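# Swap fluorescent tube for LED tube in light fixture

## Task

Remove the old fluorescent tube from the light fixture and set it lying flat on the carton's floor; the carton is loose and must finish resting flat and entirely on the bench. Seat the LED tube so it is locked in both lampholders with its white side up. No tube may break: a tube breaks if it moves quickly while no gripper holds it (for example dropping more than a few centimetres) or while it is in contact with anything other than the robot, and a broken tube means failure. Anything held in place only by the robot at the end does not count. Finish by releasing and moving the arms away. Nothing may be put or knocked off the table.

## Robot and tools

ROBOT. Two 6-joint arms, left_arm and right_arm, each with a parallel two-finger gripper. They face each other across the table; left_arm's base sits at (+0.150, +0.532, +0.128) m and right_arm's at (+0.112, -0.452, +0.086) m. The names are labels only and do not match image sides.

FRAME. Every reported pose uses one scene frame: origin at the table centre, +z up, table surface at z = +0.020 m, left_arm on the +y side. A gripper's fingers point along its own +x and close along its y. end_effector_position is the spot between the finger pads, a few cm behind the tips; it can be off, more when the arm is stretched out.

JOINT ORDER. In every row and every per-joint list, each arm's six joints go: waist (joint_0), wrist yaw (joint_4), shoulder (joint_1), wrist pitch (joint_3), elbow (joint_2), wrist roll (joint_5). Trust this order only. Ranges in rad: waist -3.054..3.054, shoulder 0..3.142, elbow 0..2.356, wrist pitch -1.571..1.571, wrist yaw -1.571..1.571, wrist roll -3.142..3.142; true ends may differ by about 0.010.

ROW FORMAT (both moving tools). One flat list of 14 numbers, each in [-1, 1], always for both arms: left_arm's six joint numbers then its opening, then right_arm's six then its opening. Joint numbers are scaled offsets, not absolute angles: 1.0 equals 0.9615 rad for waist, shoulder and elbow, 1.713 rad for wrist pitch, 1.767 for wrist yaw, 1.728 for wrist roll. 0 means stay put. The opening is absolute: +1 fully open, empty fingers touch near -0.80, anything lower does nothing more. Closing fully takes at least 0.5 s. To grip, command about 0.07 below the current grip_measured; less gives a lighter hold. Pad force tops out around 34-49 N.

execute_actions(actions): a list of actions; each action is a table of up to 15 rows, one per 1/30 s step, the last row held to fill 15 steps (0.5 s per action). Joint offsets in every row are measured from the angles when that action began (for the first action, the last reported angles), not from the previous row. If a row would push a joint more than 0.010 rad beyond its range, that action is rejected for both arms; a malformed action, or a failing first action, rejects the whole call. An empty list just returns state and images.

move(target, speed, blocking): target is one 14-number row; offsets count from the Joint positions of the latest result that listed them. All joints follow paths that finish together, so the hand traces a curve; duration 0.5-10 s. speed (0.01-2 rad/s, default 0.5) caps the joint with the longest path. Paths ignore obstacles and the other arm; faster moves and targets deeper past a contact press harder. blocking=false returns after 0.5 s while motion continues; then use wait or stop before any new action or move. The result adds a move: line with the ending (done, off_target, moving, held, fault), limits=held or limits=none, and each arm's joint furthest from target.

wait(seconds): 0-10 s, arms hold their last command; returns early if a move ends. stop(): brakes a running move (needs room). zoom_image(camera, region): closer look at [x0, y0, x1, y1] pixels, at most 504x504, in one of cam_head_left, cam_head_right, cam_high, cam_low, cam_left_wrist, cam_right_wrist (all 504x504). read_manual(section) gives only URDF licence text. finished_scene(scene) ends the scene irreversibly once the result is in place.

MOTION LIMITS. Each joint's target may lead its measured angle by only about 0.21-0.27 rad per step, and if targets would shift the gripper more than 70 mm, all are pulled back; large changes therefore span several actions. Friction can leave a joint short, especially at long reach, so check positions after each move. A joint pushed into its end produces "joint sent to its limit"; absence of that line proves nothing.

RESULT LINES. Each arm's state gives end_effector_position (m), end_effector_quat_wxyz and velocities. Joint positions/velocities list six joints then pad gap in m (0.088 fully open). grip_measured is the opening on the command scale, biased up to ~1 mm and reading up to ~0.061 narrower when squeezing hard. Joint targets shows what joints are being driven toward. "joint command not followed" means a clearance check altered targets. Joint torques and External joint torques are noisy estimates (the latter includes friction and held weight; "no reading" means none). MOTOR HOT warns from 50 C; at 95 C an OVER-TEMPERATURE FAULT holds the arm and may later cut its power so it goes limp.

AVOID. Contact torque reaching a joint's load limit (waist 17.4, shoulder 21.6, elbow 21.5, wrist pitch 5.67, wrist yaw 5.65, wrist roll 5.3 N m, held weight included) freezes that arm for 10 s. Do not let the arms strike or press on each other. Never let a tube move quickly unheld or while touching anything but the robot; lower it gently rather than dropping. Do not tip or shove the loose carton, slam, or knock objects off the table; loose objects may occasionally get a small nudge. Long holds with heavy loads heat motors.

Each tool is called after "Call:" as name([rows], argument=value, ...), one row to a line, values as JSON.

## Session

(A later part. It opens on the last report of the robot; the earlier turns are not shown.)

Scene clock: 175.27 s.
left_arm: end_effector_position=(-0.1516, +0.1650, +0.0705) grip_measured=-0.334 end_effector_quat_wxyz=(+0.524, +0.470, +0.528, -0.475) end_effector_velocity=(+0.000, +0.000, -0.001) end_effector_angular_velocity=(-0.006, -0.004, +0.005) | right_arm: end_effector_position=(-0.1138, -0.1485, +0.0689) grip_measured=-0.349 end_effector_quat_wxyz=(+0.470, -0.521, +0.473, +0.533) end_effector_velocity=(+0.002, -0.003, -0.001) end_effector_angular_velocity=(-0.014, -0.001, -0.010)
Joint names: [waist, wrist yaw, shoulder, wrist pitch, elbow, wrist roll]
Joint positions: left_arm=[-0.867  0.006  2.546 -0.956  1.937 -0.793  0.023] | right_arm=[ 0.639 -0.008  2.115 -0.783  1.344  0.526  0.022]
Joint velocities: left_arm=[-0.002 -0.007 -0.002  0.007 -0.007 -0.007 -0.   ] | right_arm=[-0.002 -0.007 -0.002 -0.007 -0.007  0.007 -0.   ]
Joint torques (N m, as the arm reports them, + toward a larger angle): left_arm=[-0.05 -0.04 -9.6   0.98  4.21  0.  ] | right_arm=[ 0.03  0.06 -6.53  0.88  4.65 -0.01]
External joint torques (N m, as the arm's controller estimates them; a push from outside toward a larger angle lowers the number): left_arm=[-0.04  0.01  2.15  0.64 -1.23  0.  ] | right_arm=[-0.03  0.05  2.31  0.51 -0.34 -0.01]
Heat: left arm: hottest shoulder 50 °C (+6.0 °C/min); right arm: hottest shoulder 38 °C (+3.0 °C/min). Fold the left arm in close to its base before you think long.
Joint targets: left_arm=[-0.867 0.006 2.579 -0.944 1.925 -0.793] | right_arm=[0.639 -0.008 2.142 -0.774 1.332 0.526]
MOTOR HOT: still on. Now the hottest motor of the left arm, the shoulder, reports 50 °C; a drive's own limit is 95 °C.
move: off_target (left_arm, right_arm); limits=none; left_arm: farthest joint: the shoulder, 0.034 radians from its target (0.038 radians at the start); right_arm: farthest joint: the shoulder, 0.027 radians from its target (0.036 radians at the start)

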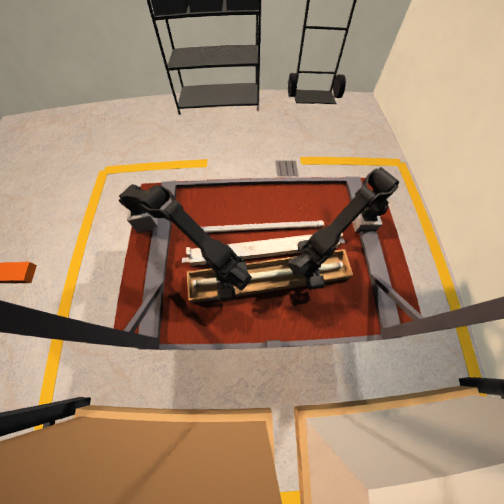

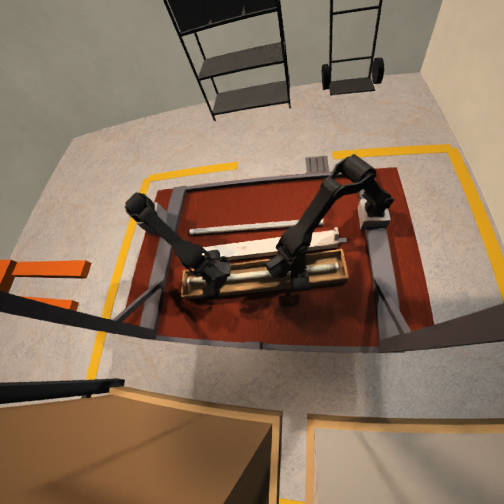

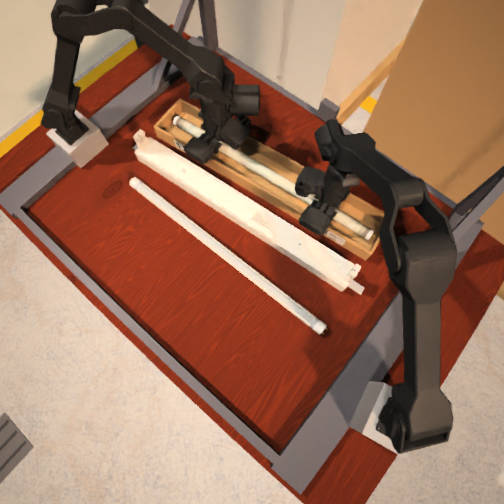

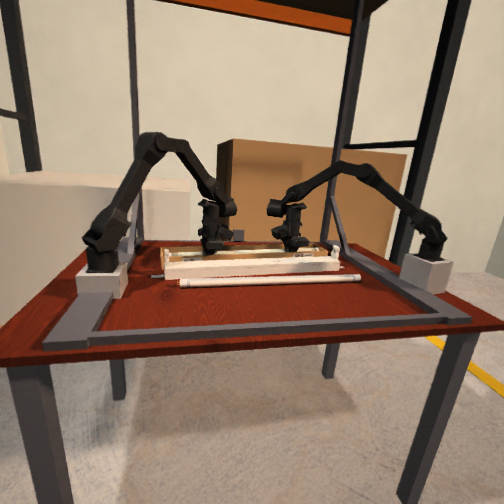

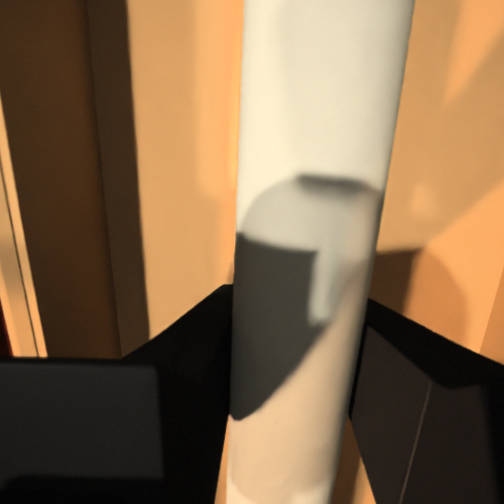

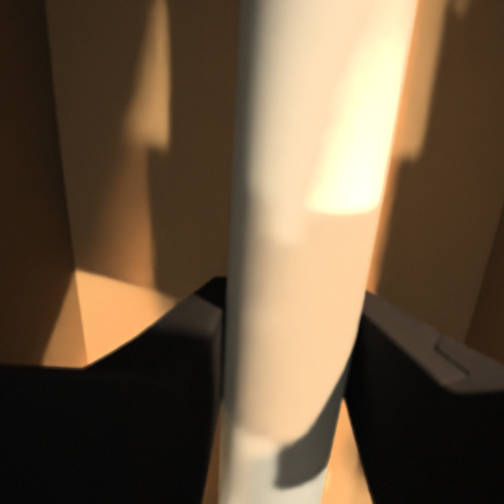

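Call:
move(target=[0,0,0,0,0,0,0.0,0,0,0,0,0,0,0.0])

Call:
move(target=[0,0,-0.09,-0.19,0.27,0,0.0,0,0,-0.16,-0.19,0.19,0,0.0], speed=0.3)

Scene clock: 189.07 s.
left_arm: end_effector_position=(-0.1510, +0.1645, +0.0704) grip_measured=-0.005 end_effector_quat_wxyz=(+0.524, +0.470, +0.528, -0.475) end_effector_velocity=(+0.001, +0.002, +0.001) end_effector_angular_velocity=(-0.008, -0.022, +0.000) | right_arm: end_effector_position=(-0.1162, -0.1486, +0.0692) grip_measured=-0.004 end_effector_quat_wxyz=(+0.468, -0.519, +0.473, +0.536) end_effector_velocity=(+0.002, -0.003, +0.001) end_effector_angular_velocity=(-0.018, -0.004, +0.005)
Joint names: [waist, wrist yaw, shoulder, wrist pitch, elbow, wrist roll]
Joint positions: left_arm=[-0.866  0.006  2.546 -0.955  1.937 -0.793  0.039] | right_arm=[ 0.642 -0.012  2.115 -0.778  1.345  0.526  0.039]
Joint velocities: left_arm=[-0.007 -0.022 -0.002 -0.007 -0.002 -0.007  0.001] | right_arm=[-0.002 -0.007 -0.002 -0.022  0.002 -0.007  0.   ]
Joint torques (N m, as the arm reports them, + toward a larger angle): left_arm=[ -0.18  -0.03 -14.16   0.27   5.71   0.  ] | right_arm=[-0.26  0.25 -9.56  0.04  5.97 -0.02]
External joint torques (N m, as the arm's controller estimates them; a push from outside toward a larger angle lowers the number): left_arm=[-0.13  0.01 -2.41 -0.07  0.26  0.  ] | right_arm=[-0.24  0.23 -0.63 -0.31  0.96 -0.02]
Heat: left arm: hottest shoulder 48 °C (+1.0 °C/min); right arm: hottest shoulder 37 °C (+0.0 °C/min). Fold the left arm in close to its base before you think long.
Joint targets: left_arm=[-0.867 0.006 2.546 -0.956 1.937 -0.793] | right_arm=[0.639 -0.008 2.115 -0.782 1.344 0.526]
MOTOR HOT: still on. Now the hottest motor of the left arm, the shoulder, reports 48 °C; a drive's own limit is 95 °C.
move: done; limits=none; left_arm: farthest joint: the waist, 0.001 radians from its target (0.000 radians at the start); right_arm: farthest joint: the wrist pitch, 0.005 radians from its target (0.001 radians at the start)

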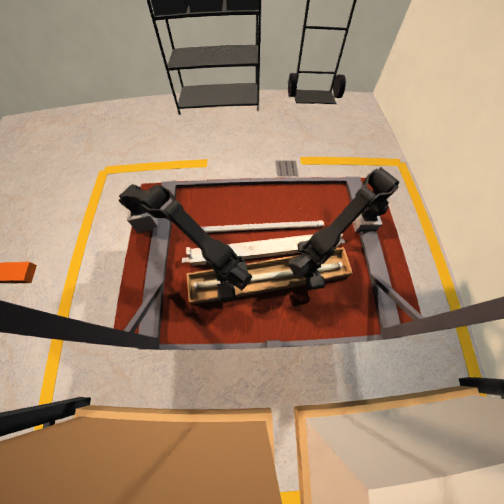

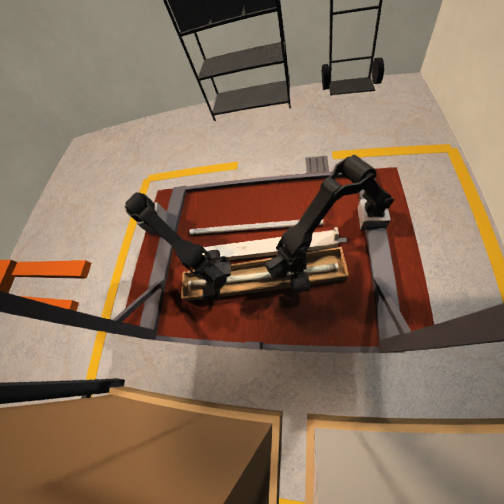

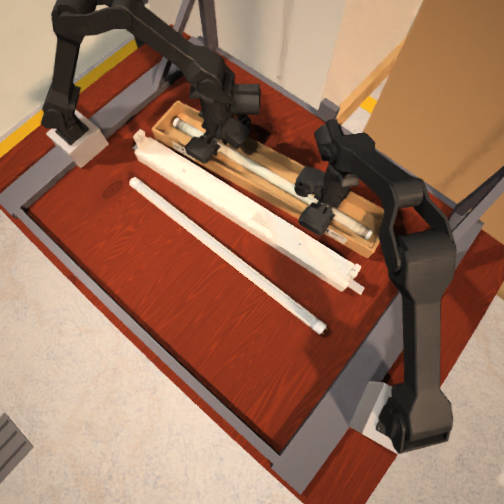

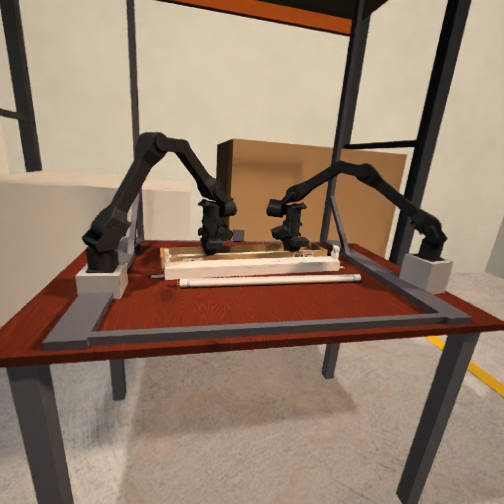

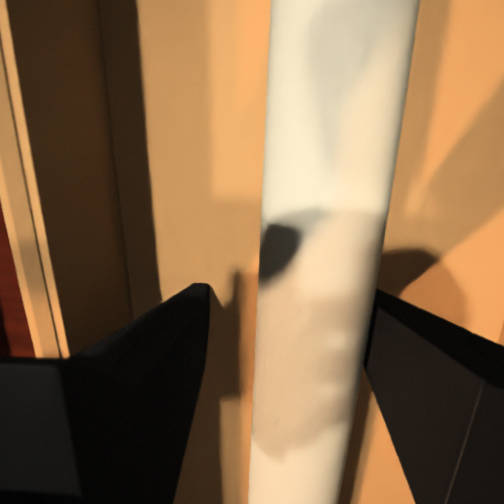

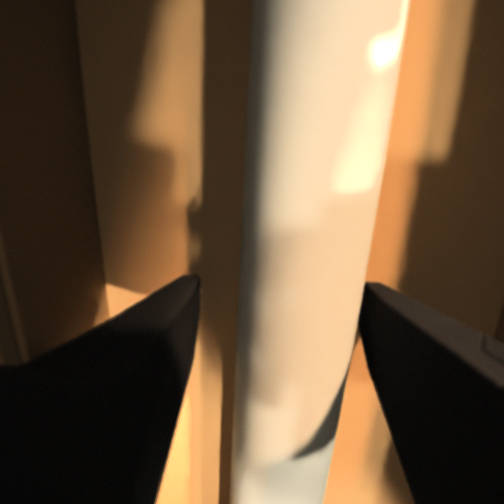

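Scene clock: 190.73 s.
left_arm: end_effector_position=(-0.1544, +0.1601, +0.1648) grip_measured=-0.003 end_effector_quat_wxyz=(+0.525, +0.470, +0.529, -0.474) end_effector_velocity=(+0.003, +0.004, +0.000) end_effector_angular_velocity=(+0.013, -0.020, +0.020) | right_arm: end_effector_position=(-0.1123, -0.1538, +0.1587) grip_measured=-0.002 end_effector_quat_wxyz=(+0.467, -0.523, +0.474, +0.532) end_effector_velocity=(+0.005, -0.003, +0.000) end_effector_angular_velocity=(-0.022, -0.007, +0.015)
Joint names: [waist, wrist yaw, shoulder, wrist pitch, elbow, wrist roll]
Joint positions: left_arm=[-0.865  0.006  2.475 -1.278  2.189 -0.793  0.039] | right_arm=[ 0.642 -0.012  1.977 -1.102  1.518  0.526  0.039]
Joint velocities: left_arm=[-0.002 -0.007 -0.002 -0.022 -0.002 -0.022 -0.   ] | right_arm=[-0.007 -0.007 -0.002 -0.022 -0.002 -0.022 -0.   ]
Joint torques (N m, as the arm reports them, + toward a larger angle): left_arm=[ -0.05  -0.03 -16.27   0.12   7.03   0.  ] | right_arm=[ -0.01   0.03 -11.03   0.24   7.85  -0.03]
External joint torques (N m, as the arm's controller estimates them; a push from outside toward a larger angle lowers the number): left_arm=[-0.05  0.01 -4.53 -0.18  1.29  0.  ] | right_arm=[ 0.04  0.01 -2.56 -0.08  2.36 -0.03]
Heat: left arm: hottest shoulder 49 °C (+1.0 °C/min); right arm: hottest shoulder 37 °C (+0.0 °C/min). Fold the left arm in close to its base before you think long.
Joint targets: left_arm=[-0.865 0.006 2.459 -1.281 2.197 -0.793] | right_arm=[0.642 -0.012 1.962 -1.104 1.528 0.526]
MOTOR HOT: still on. Now the hottest motor of the left arm, the shoulder, reports 49 °C; a drive's own limit is 95 °C.
move: off_target (left_arm, right_arm); limits=none; left_arm: farthest joint: the shoulder, 0.015 radians from its target (0.086 radians at the start); right_arm: farthest joint: the shoulder, 0.016 radians from its target (0.154 radians at the start)

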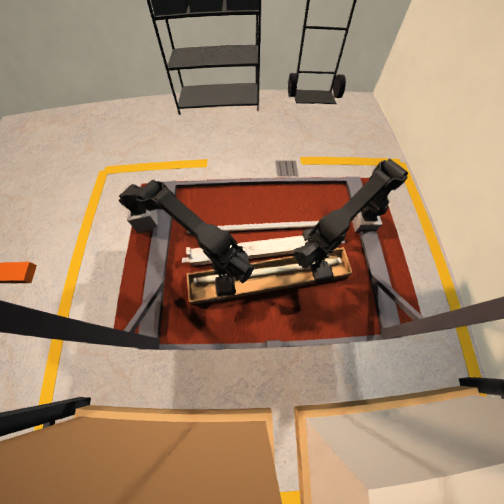

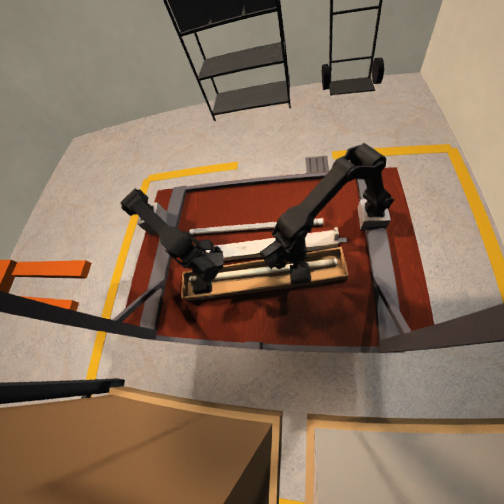

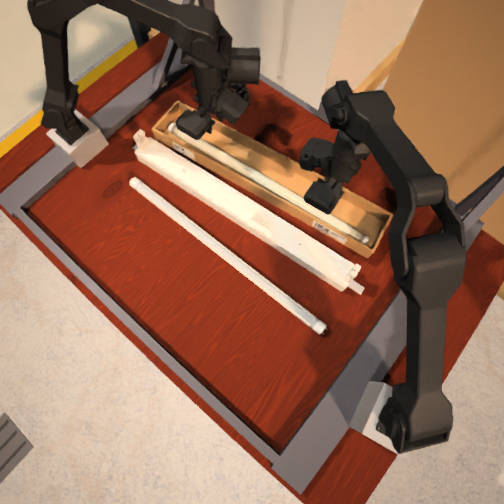

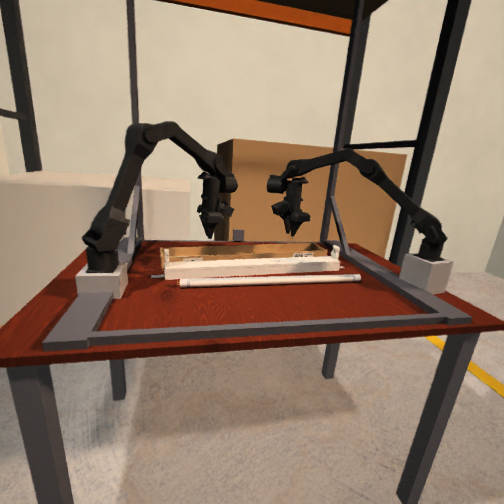

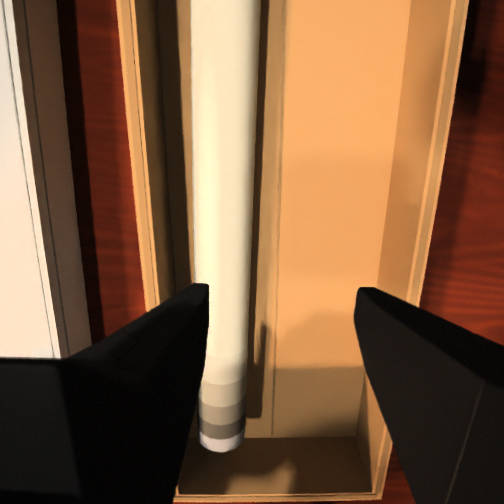

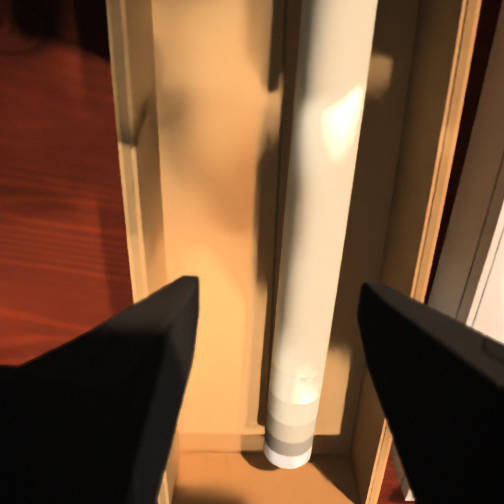

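Call:
move(target=[0.25,0,-0.33,0.147,-0.57,0.162,0.6,-0.3,0.004,-0.06,0.03,-0.11,-0.143,0.6], speed=0.6)

Call:
move(target=[0.252,0,-0.3,0.147,-0.578,0.163,0.6,-0.305,0.004,-0.03,0.05,-0.128,-0.143,0.6], speed=0.6)

Scene clock: 197.93 s.
left_arm: end_effector_position=(-0.0303, +0.1576, +0.1594) grip_measured=+0.597 end_effector_quat_wxyz=(+0.517, +0.475, +0.518, -0.488) end_effector_velocity=(+0.001, +0.002, +0.000) end_effector_angular_velocity=(-0.003, -0.023, +0.000) | right_arm: end_effector_position=(-0.0136, -0.1165, +0.1491) grip_measured=+0.598 end_effector_quat_wxyz=(+0.479, -0.516, +0.483, +0.521) end_effector_velocity=(+0.004, -0.001, +0.000) end_effector_angular_velocity=(-0.004, -0.009, +0.015)
Joint names: [waist, wrist yaw, shoulder, wrist pitch, elbow, wrist roll]
Joint positions: left_arm=[-0.628  0.006  2.175 -1.029  1.65  -0.519  0.068] | right_arm=[ 0.357 -0.007  1.936 -1.052  1.421  0.282  0.068]
Joint velocities: left_arm=[-0.007 -0.022 -0.002 -0.007 -0.002 -0.007 -0.   ] | right_arm=[-0.007  0.007 -0.002 -0.007 -0.002 -0.022 -0.   ]
Joint torques (N m, as the arm reports them, + toward a larger angle): left_arm=[  0.26  -0.02 -14.32   0.48   4.67   0.2 ] | right_arm=[ -0.29   0.15 -10.79   0.4    5.57  -0.1 ]
External joint torques (N m, as the arm's controller estimates them; a push from outside toward a larger angle lowers the number): left_arm=[ 0.29  0.02 -4.4   0.13 -0.91  0.2 ] | right_arm=[-0.25  0.13 -2.65  0.07  0.11 -0.1 ]
Heat: left arm: hottest shoulder 51 °C (+1.0 °C/min); right arm: hottest shoulder 39 °C (+1.0 °C/min). Fold the left arm in close to its base before you think long.
Joint targets: left_arm=[-0.625 0.006 2.157 -1.026 1.640 -0.514] | right_arm=[0.354 -0.005 1.919 -1.051 1.413 0.278]
MOTOR HOT: still on. Now the hottest motor of the left arm, the shoulder, reports 51 °C; a drive's own limit is 95 °C.
move: off_target (left_arm, right_arm); limits=none; left_arm: farthest joint: the shoulder, 0.017 radians from its target (0.317 radians at the start); right_arm: farthest joint: the shoulder, 0.016 radians from its target (0.058 radians at the start)

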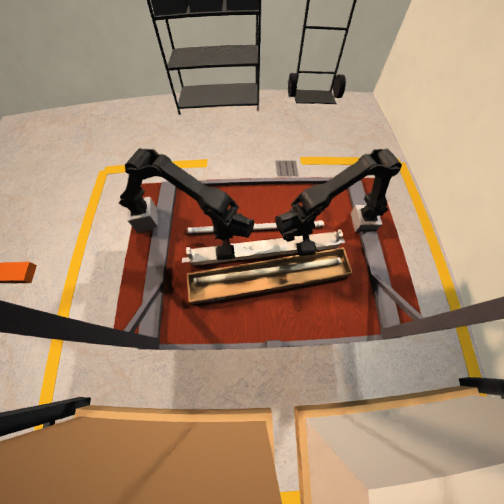

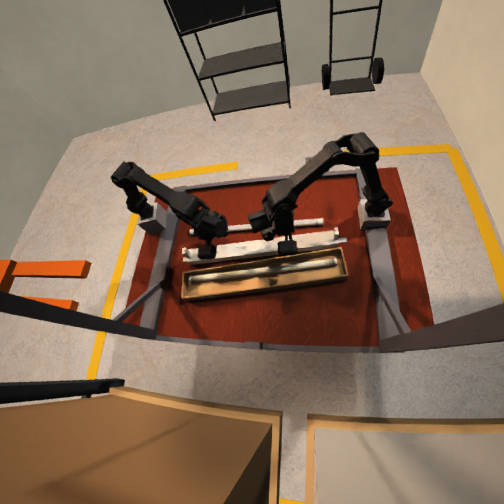

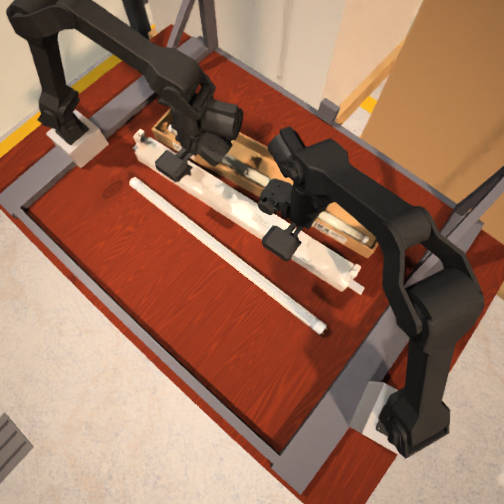

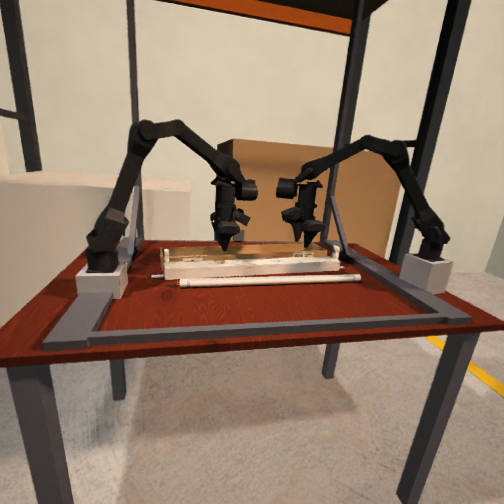

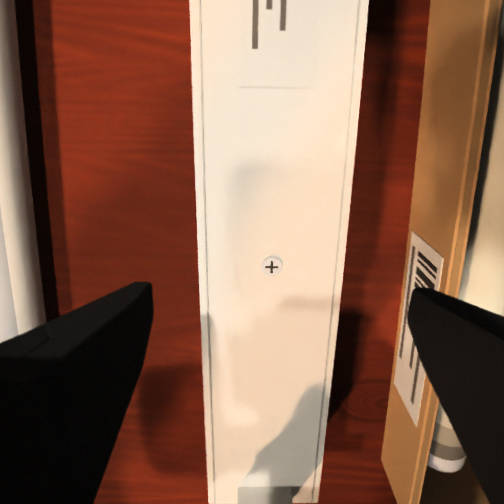

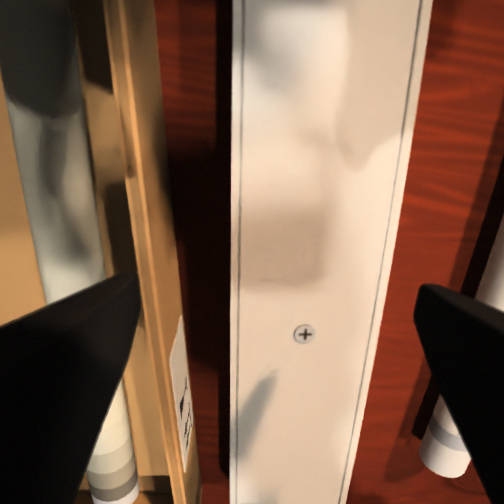

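Scene clock: 199.53 s.
left_arm: end_effector_position=(+0.0834, +0.2211, +0.1293) grip_measured=+0.597 end_effector_quat_wxyz=(+0.505, +0.492, +0.511, -0.491) end_effector_velocity=(+0.000, +0.000, +0.001) end_effector_angular_velocity=(-0.009, -0.006, +0.005) | right_arm: end_effector_position=(+0.0890, -0.1099, +0.1261) grip_measured=+0.598 end_effector_quat_wxyz=(+0.489, -0.510, +0.497, +0.504) end_effector_velocity=(+0.002, -0.005, +0.000) end_effector_angular_velocity=(-0.021, -0.008, +0.020)
Joint names: [waist, wrist yaw, shoulder, wrist pitch, elbow, wrist roll]
Joint positions: left_arm=[-0.39   0.006  1.901 -0.779  1.103 -0.243  0.068] | right_arm=[ 0.067 -0.003  1.922 -0.968  1.306  0.038  0.068]
Joint velocities: left_arm=[-0.002 -0.007 -0.007  0.007 -0.007 -0.007 -0.   ] | right_arm=[-0.002  0.007 -0.002 -0.022 -0.002 -0.022 -0.   ]
Joint torques (N m, as the arm reports them, + toward a larger angle): left_arm=[  0.32  -0.01 -10.98   0.44   4.16   0.2 ] | right_arm=[ -0.23   0.1  -10.3    0.38   5.53  -0.12]
External joint torques (N m, as the arm's controller estimates them; a push from outside toward a larger angle lowers the number): left_arm=[ 0.36  0.01 -3.49  0.11 -0.86  0.2 ] | right_arm=[-0.27  0.11 -2.51  0.1   0.34 -0.12]
Heat: left arm: hottest shoulder 51 °C (+1.0 °C/min); right arm: hottest shoulder 39 °C (+0.0 °C/min). Fold the left arm in close to its base before you think long.
Joint targets: left_arm=[-0.386 0.006 1.887 -0.777 1.094 -0.237] | right_arm=[0.064 -0.000 1.906 -0.967 1.298 0.035]
MOTOR HOT: still on. Now the hottest motor of the left arm, the shoulder, reports 51 °C; a drive's own limit is 95 °C.
move: off_target (left_arm, right_arm); limits=none; left_arm: farthest joint: the shoulder, 0.014 radians from its target (0.289 radians at the start); right_arm: farthest joint: the shoulder, 0.015 radians from its target (0.029 radians at the start)

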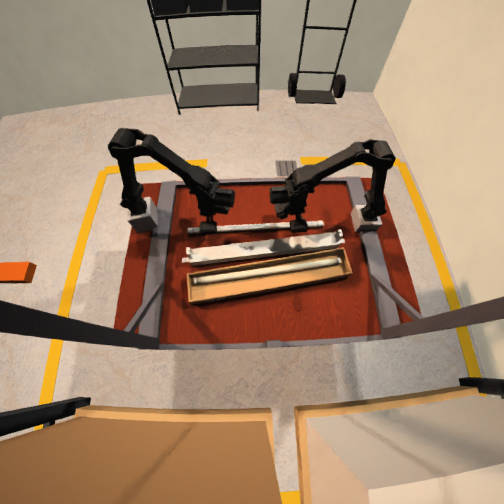

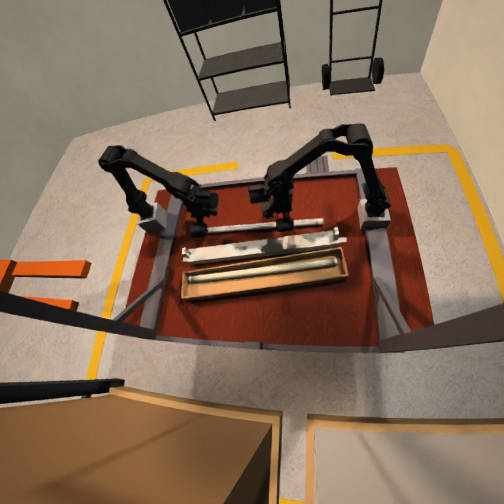

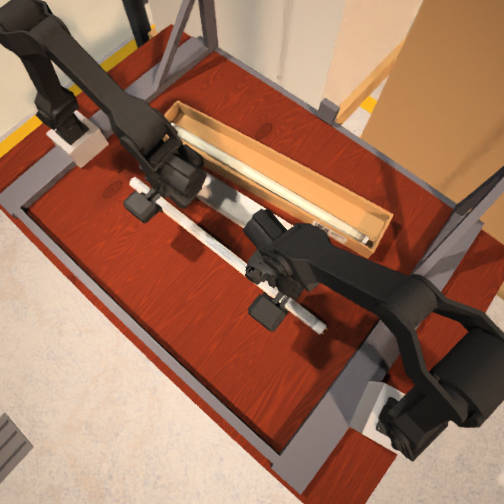

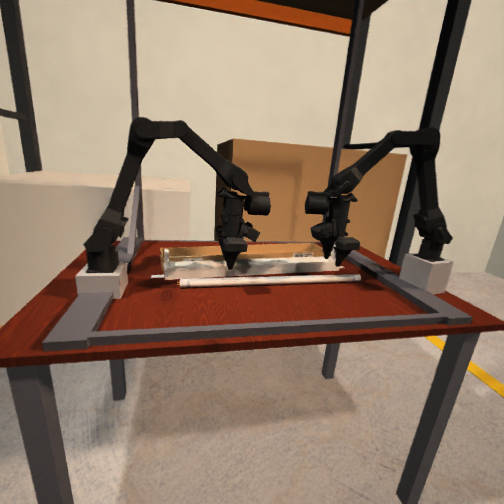

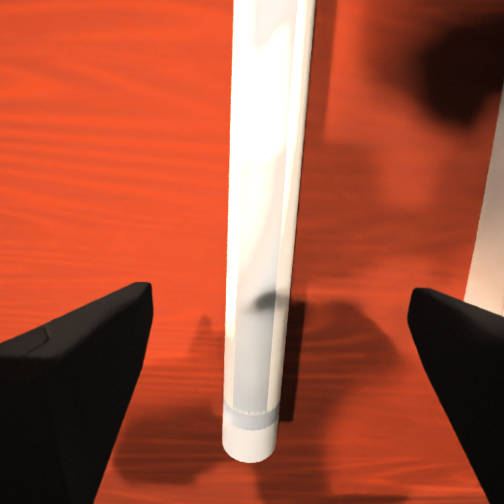

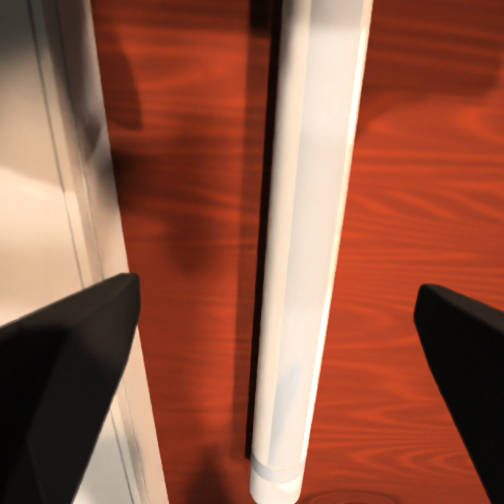

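Call:
move(target=[0,0,0.185,0.155,-0.106,-0.018,0.5,-0.046,0,0.122,0.147,-0.149,-0.043,0.5], speed=0.15)

Scene clock: 223.43 s.
left_arm: end_effector_position=(+0.0835, +0.2213, +0.0623) grip_measured=+0.503 end_effector_quat_wxyz=(+0.513, +0.484, +0.517, -0.486) end_effector_velocity=(+0.001, +0.005, -0.002) end_effector_angular_velocity=(+0.015, -0.011, +0.020) | right_arm: end_effector_position=(+0.1030, -0.1098, +0.0630) grip_measured=+0.502 end_effector_quat_wxyz=(+0.484, -0.514, +0.486, +0.515) end_effector_velocity=(-0.002, -0.002, +0.000) end_effector_angular_velocity=(-0.008, +0.022, -0.010)
Joint names: [waist, wrist yaw, shoulder, wrist pitch, elbow, wrist roll]
Joint positions: left_arm=[-0.39   0.006  2.063 -0.517  1.009 -0.269  0.064] | right_arm=[ 0.026 -0.003  2.025 -0.719  1.172 -0.033  0.064]
Joint velocities: left_arm=[-0.002 -0.007  0.002 -0.007 -0.007 -0.022 -0.   ] | right_arm=[-0.002 -0.022 -0.002 -0.007 -0.002  0.007 -0.   ]
Joint torques (N m, as the arm reports them, + toward a larger angle): left_arm=[-0.06 -0.01 -7.33  0.45  3.41 -0.18] | right_arm=[-0.17  0.   -7.05  0.39  4.95 -0.12]
External joint torques (N m, as the arm's controller estimates them; a push from outside toward a larger angle lowers the number): left_arm=[-0.06  0.02  0.29  0.14 -0.63 -0.18] | right_arm=[-0.18  0.02  0.98  0.04  0.17 -0.12]
Heat: left arm: hottest shoulder 49 °C (-1.0 °C/min); right arm: hottest shoulder 41 °C (+3.0 °C/min). Fold the left arm in close to its base before you think long.
Joint targets: left_arm=[-0.390 0.006 2.079 -0.514 1.001 -0.274] | right_arm=[0.023 -0.003 2.040 -0.717 1.163 -0.036]
MOTOR HOT: still on. Now the hottest motor of the left arm, the shoulder, reports 49 °C; a drive's own limit is 95 °C.
move: off_target (left_arm, right_arm); limits=none; left_arm: farthest joint: the shoulder, 0.016 radians from its target (0.178 radians at the start); right_arm: farthest joint: the shoulder, 0.014 radians from its target (0.117 radians at the start)

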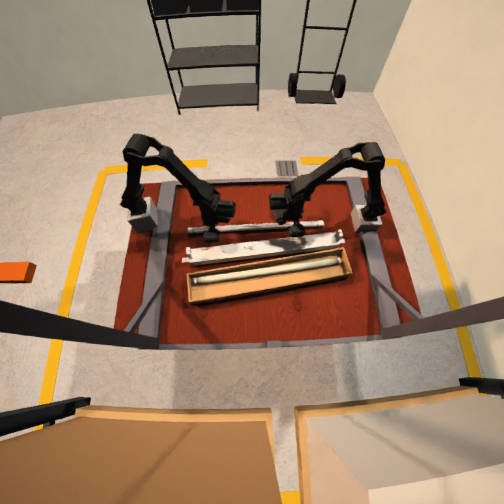

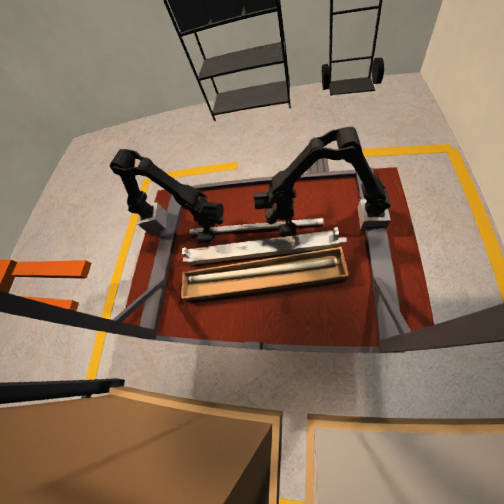

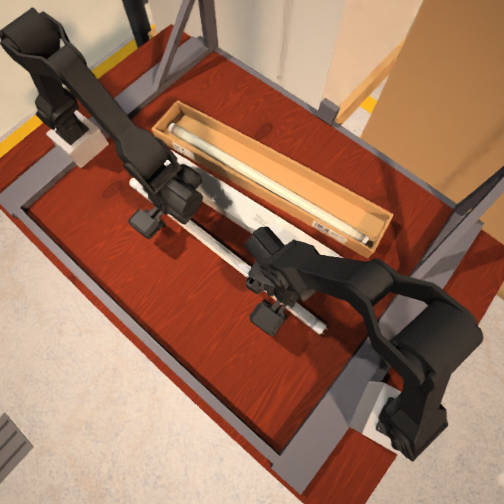

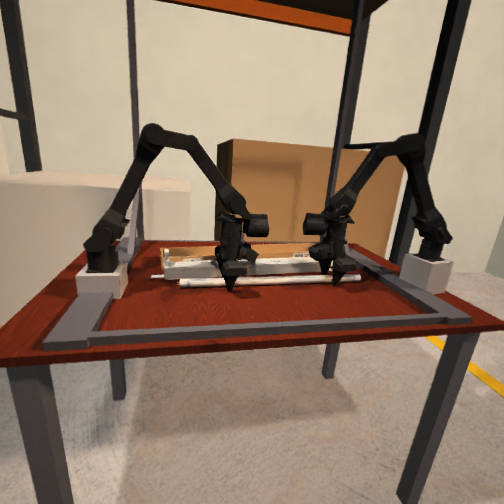

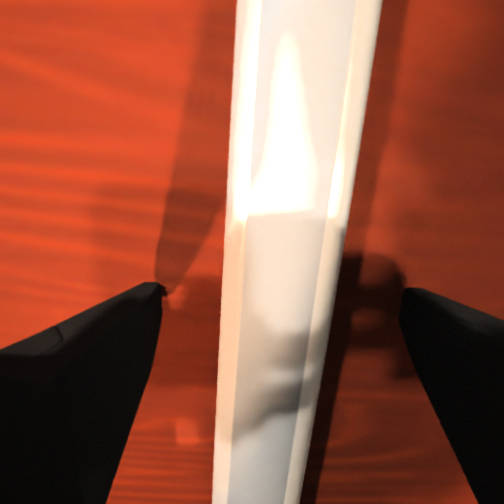

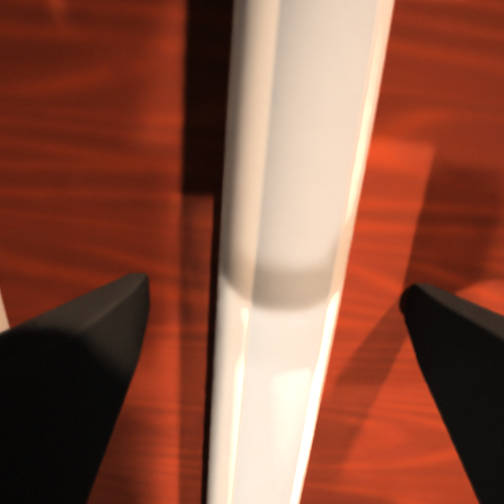

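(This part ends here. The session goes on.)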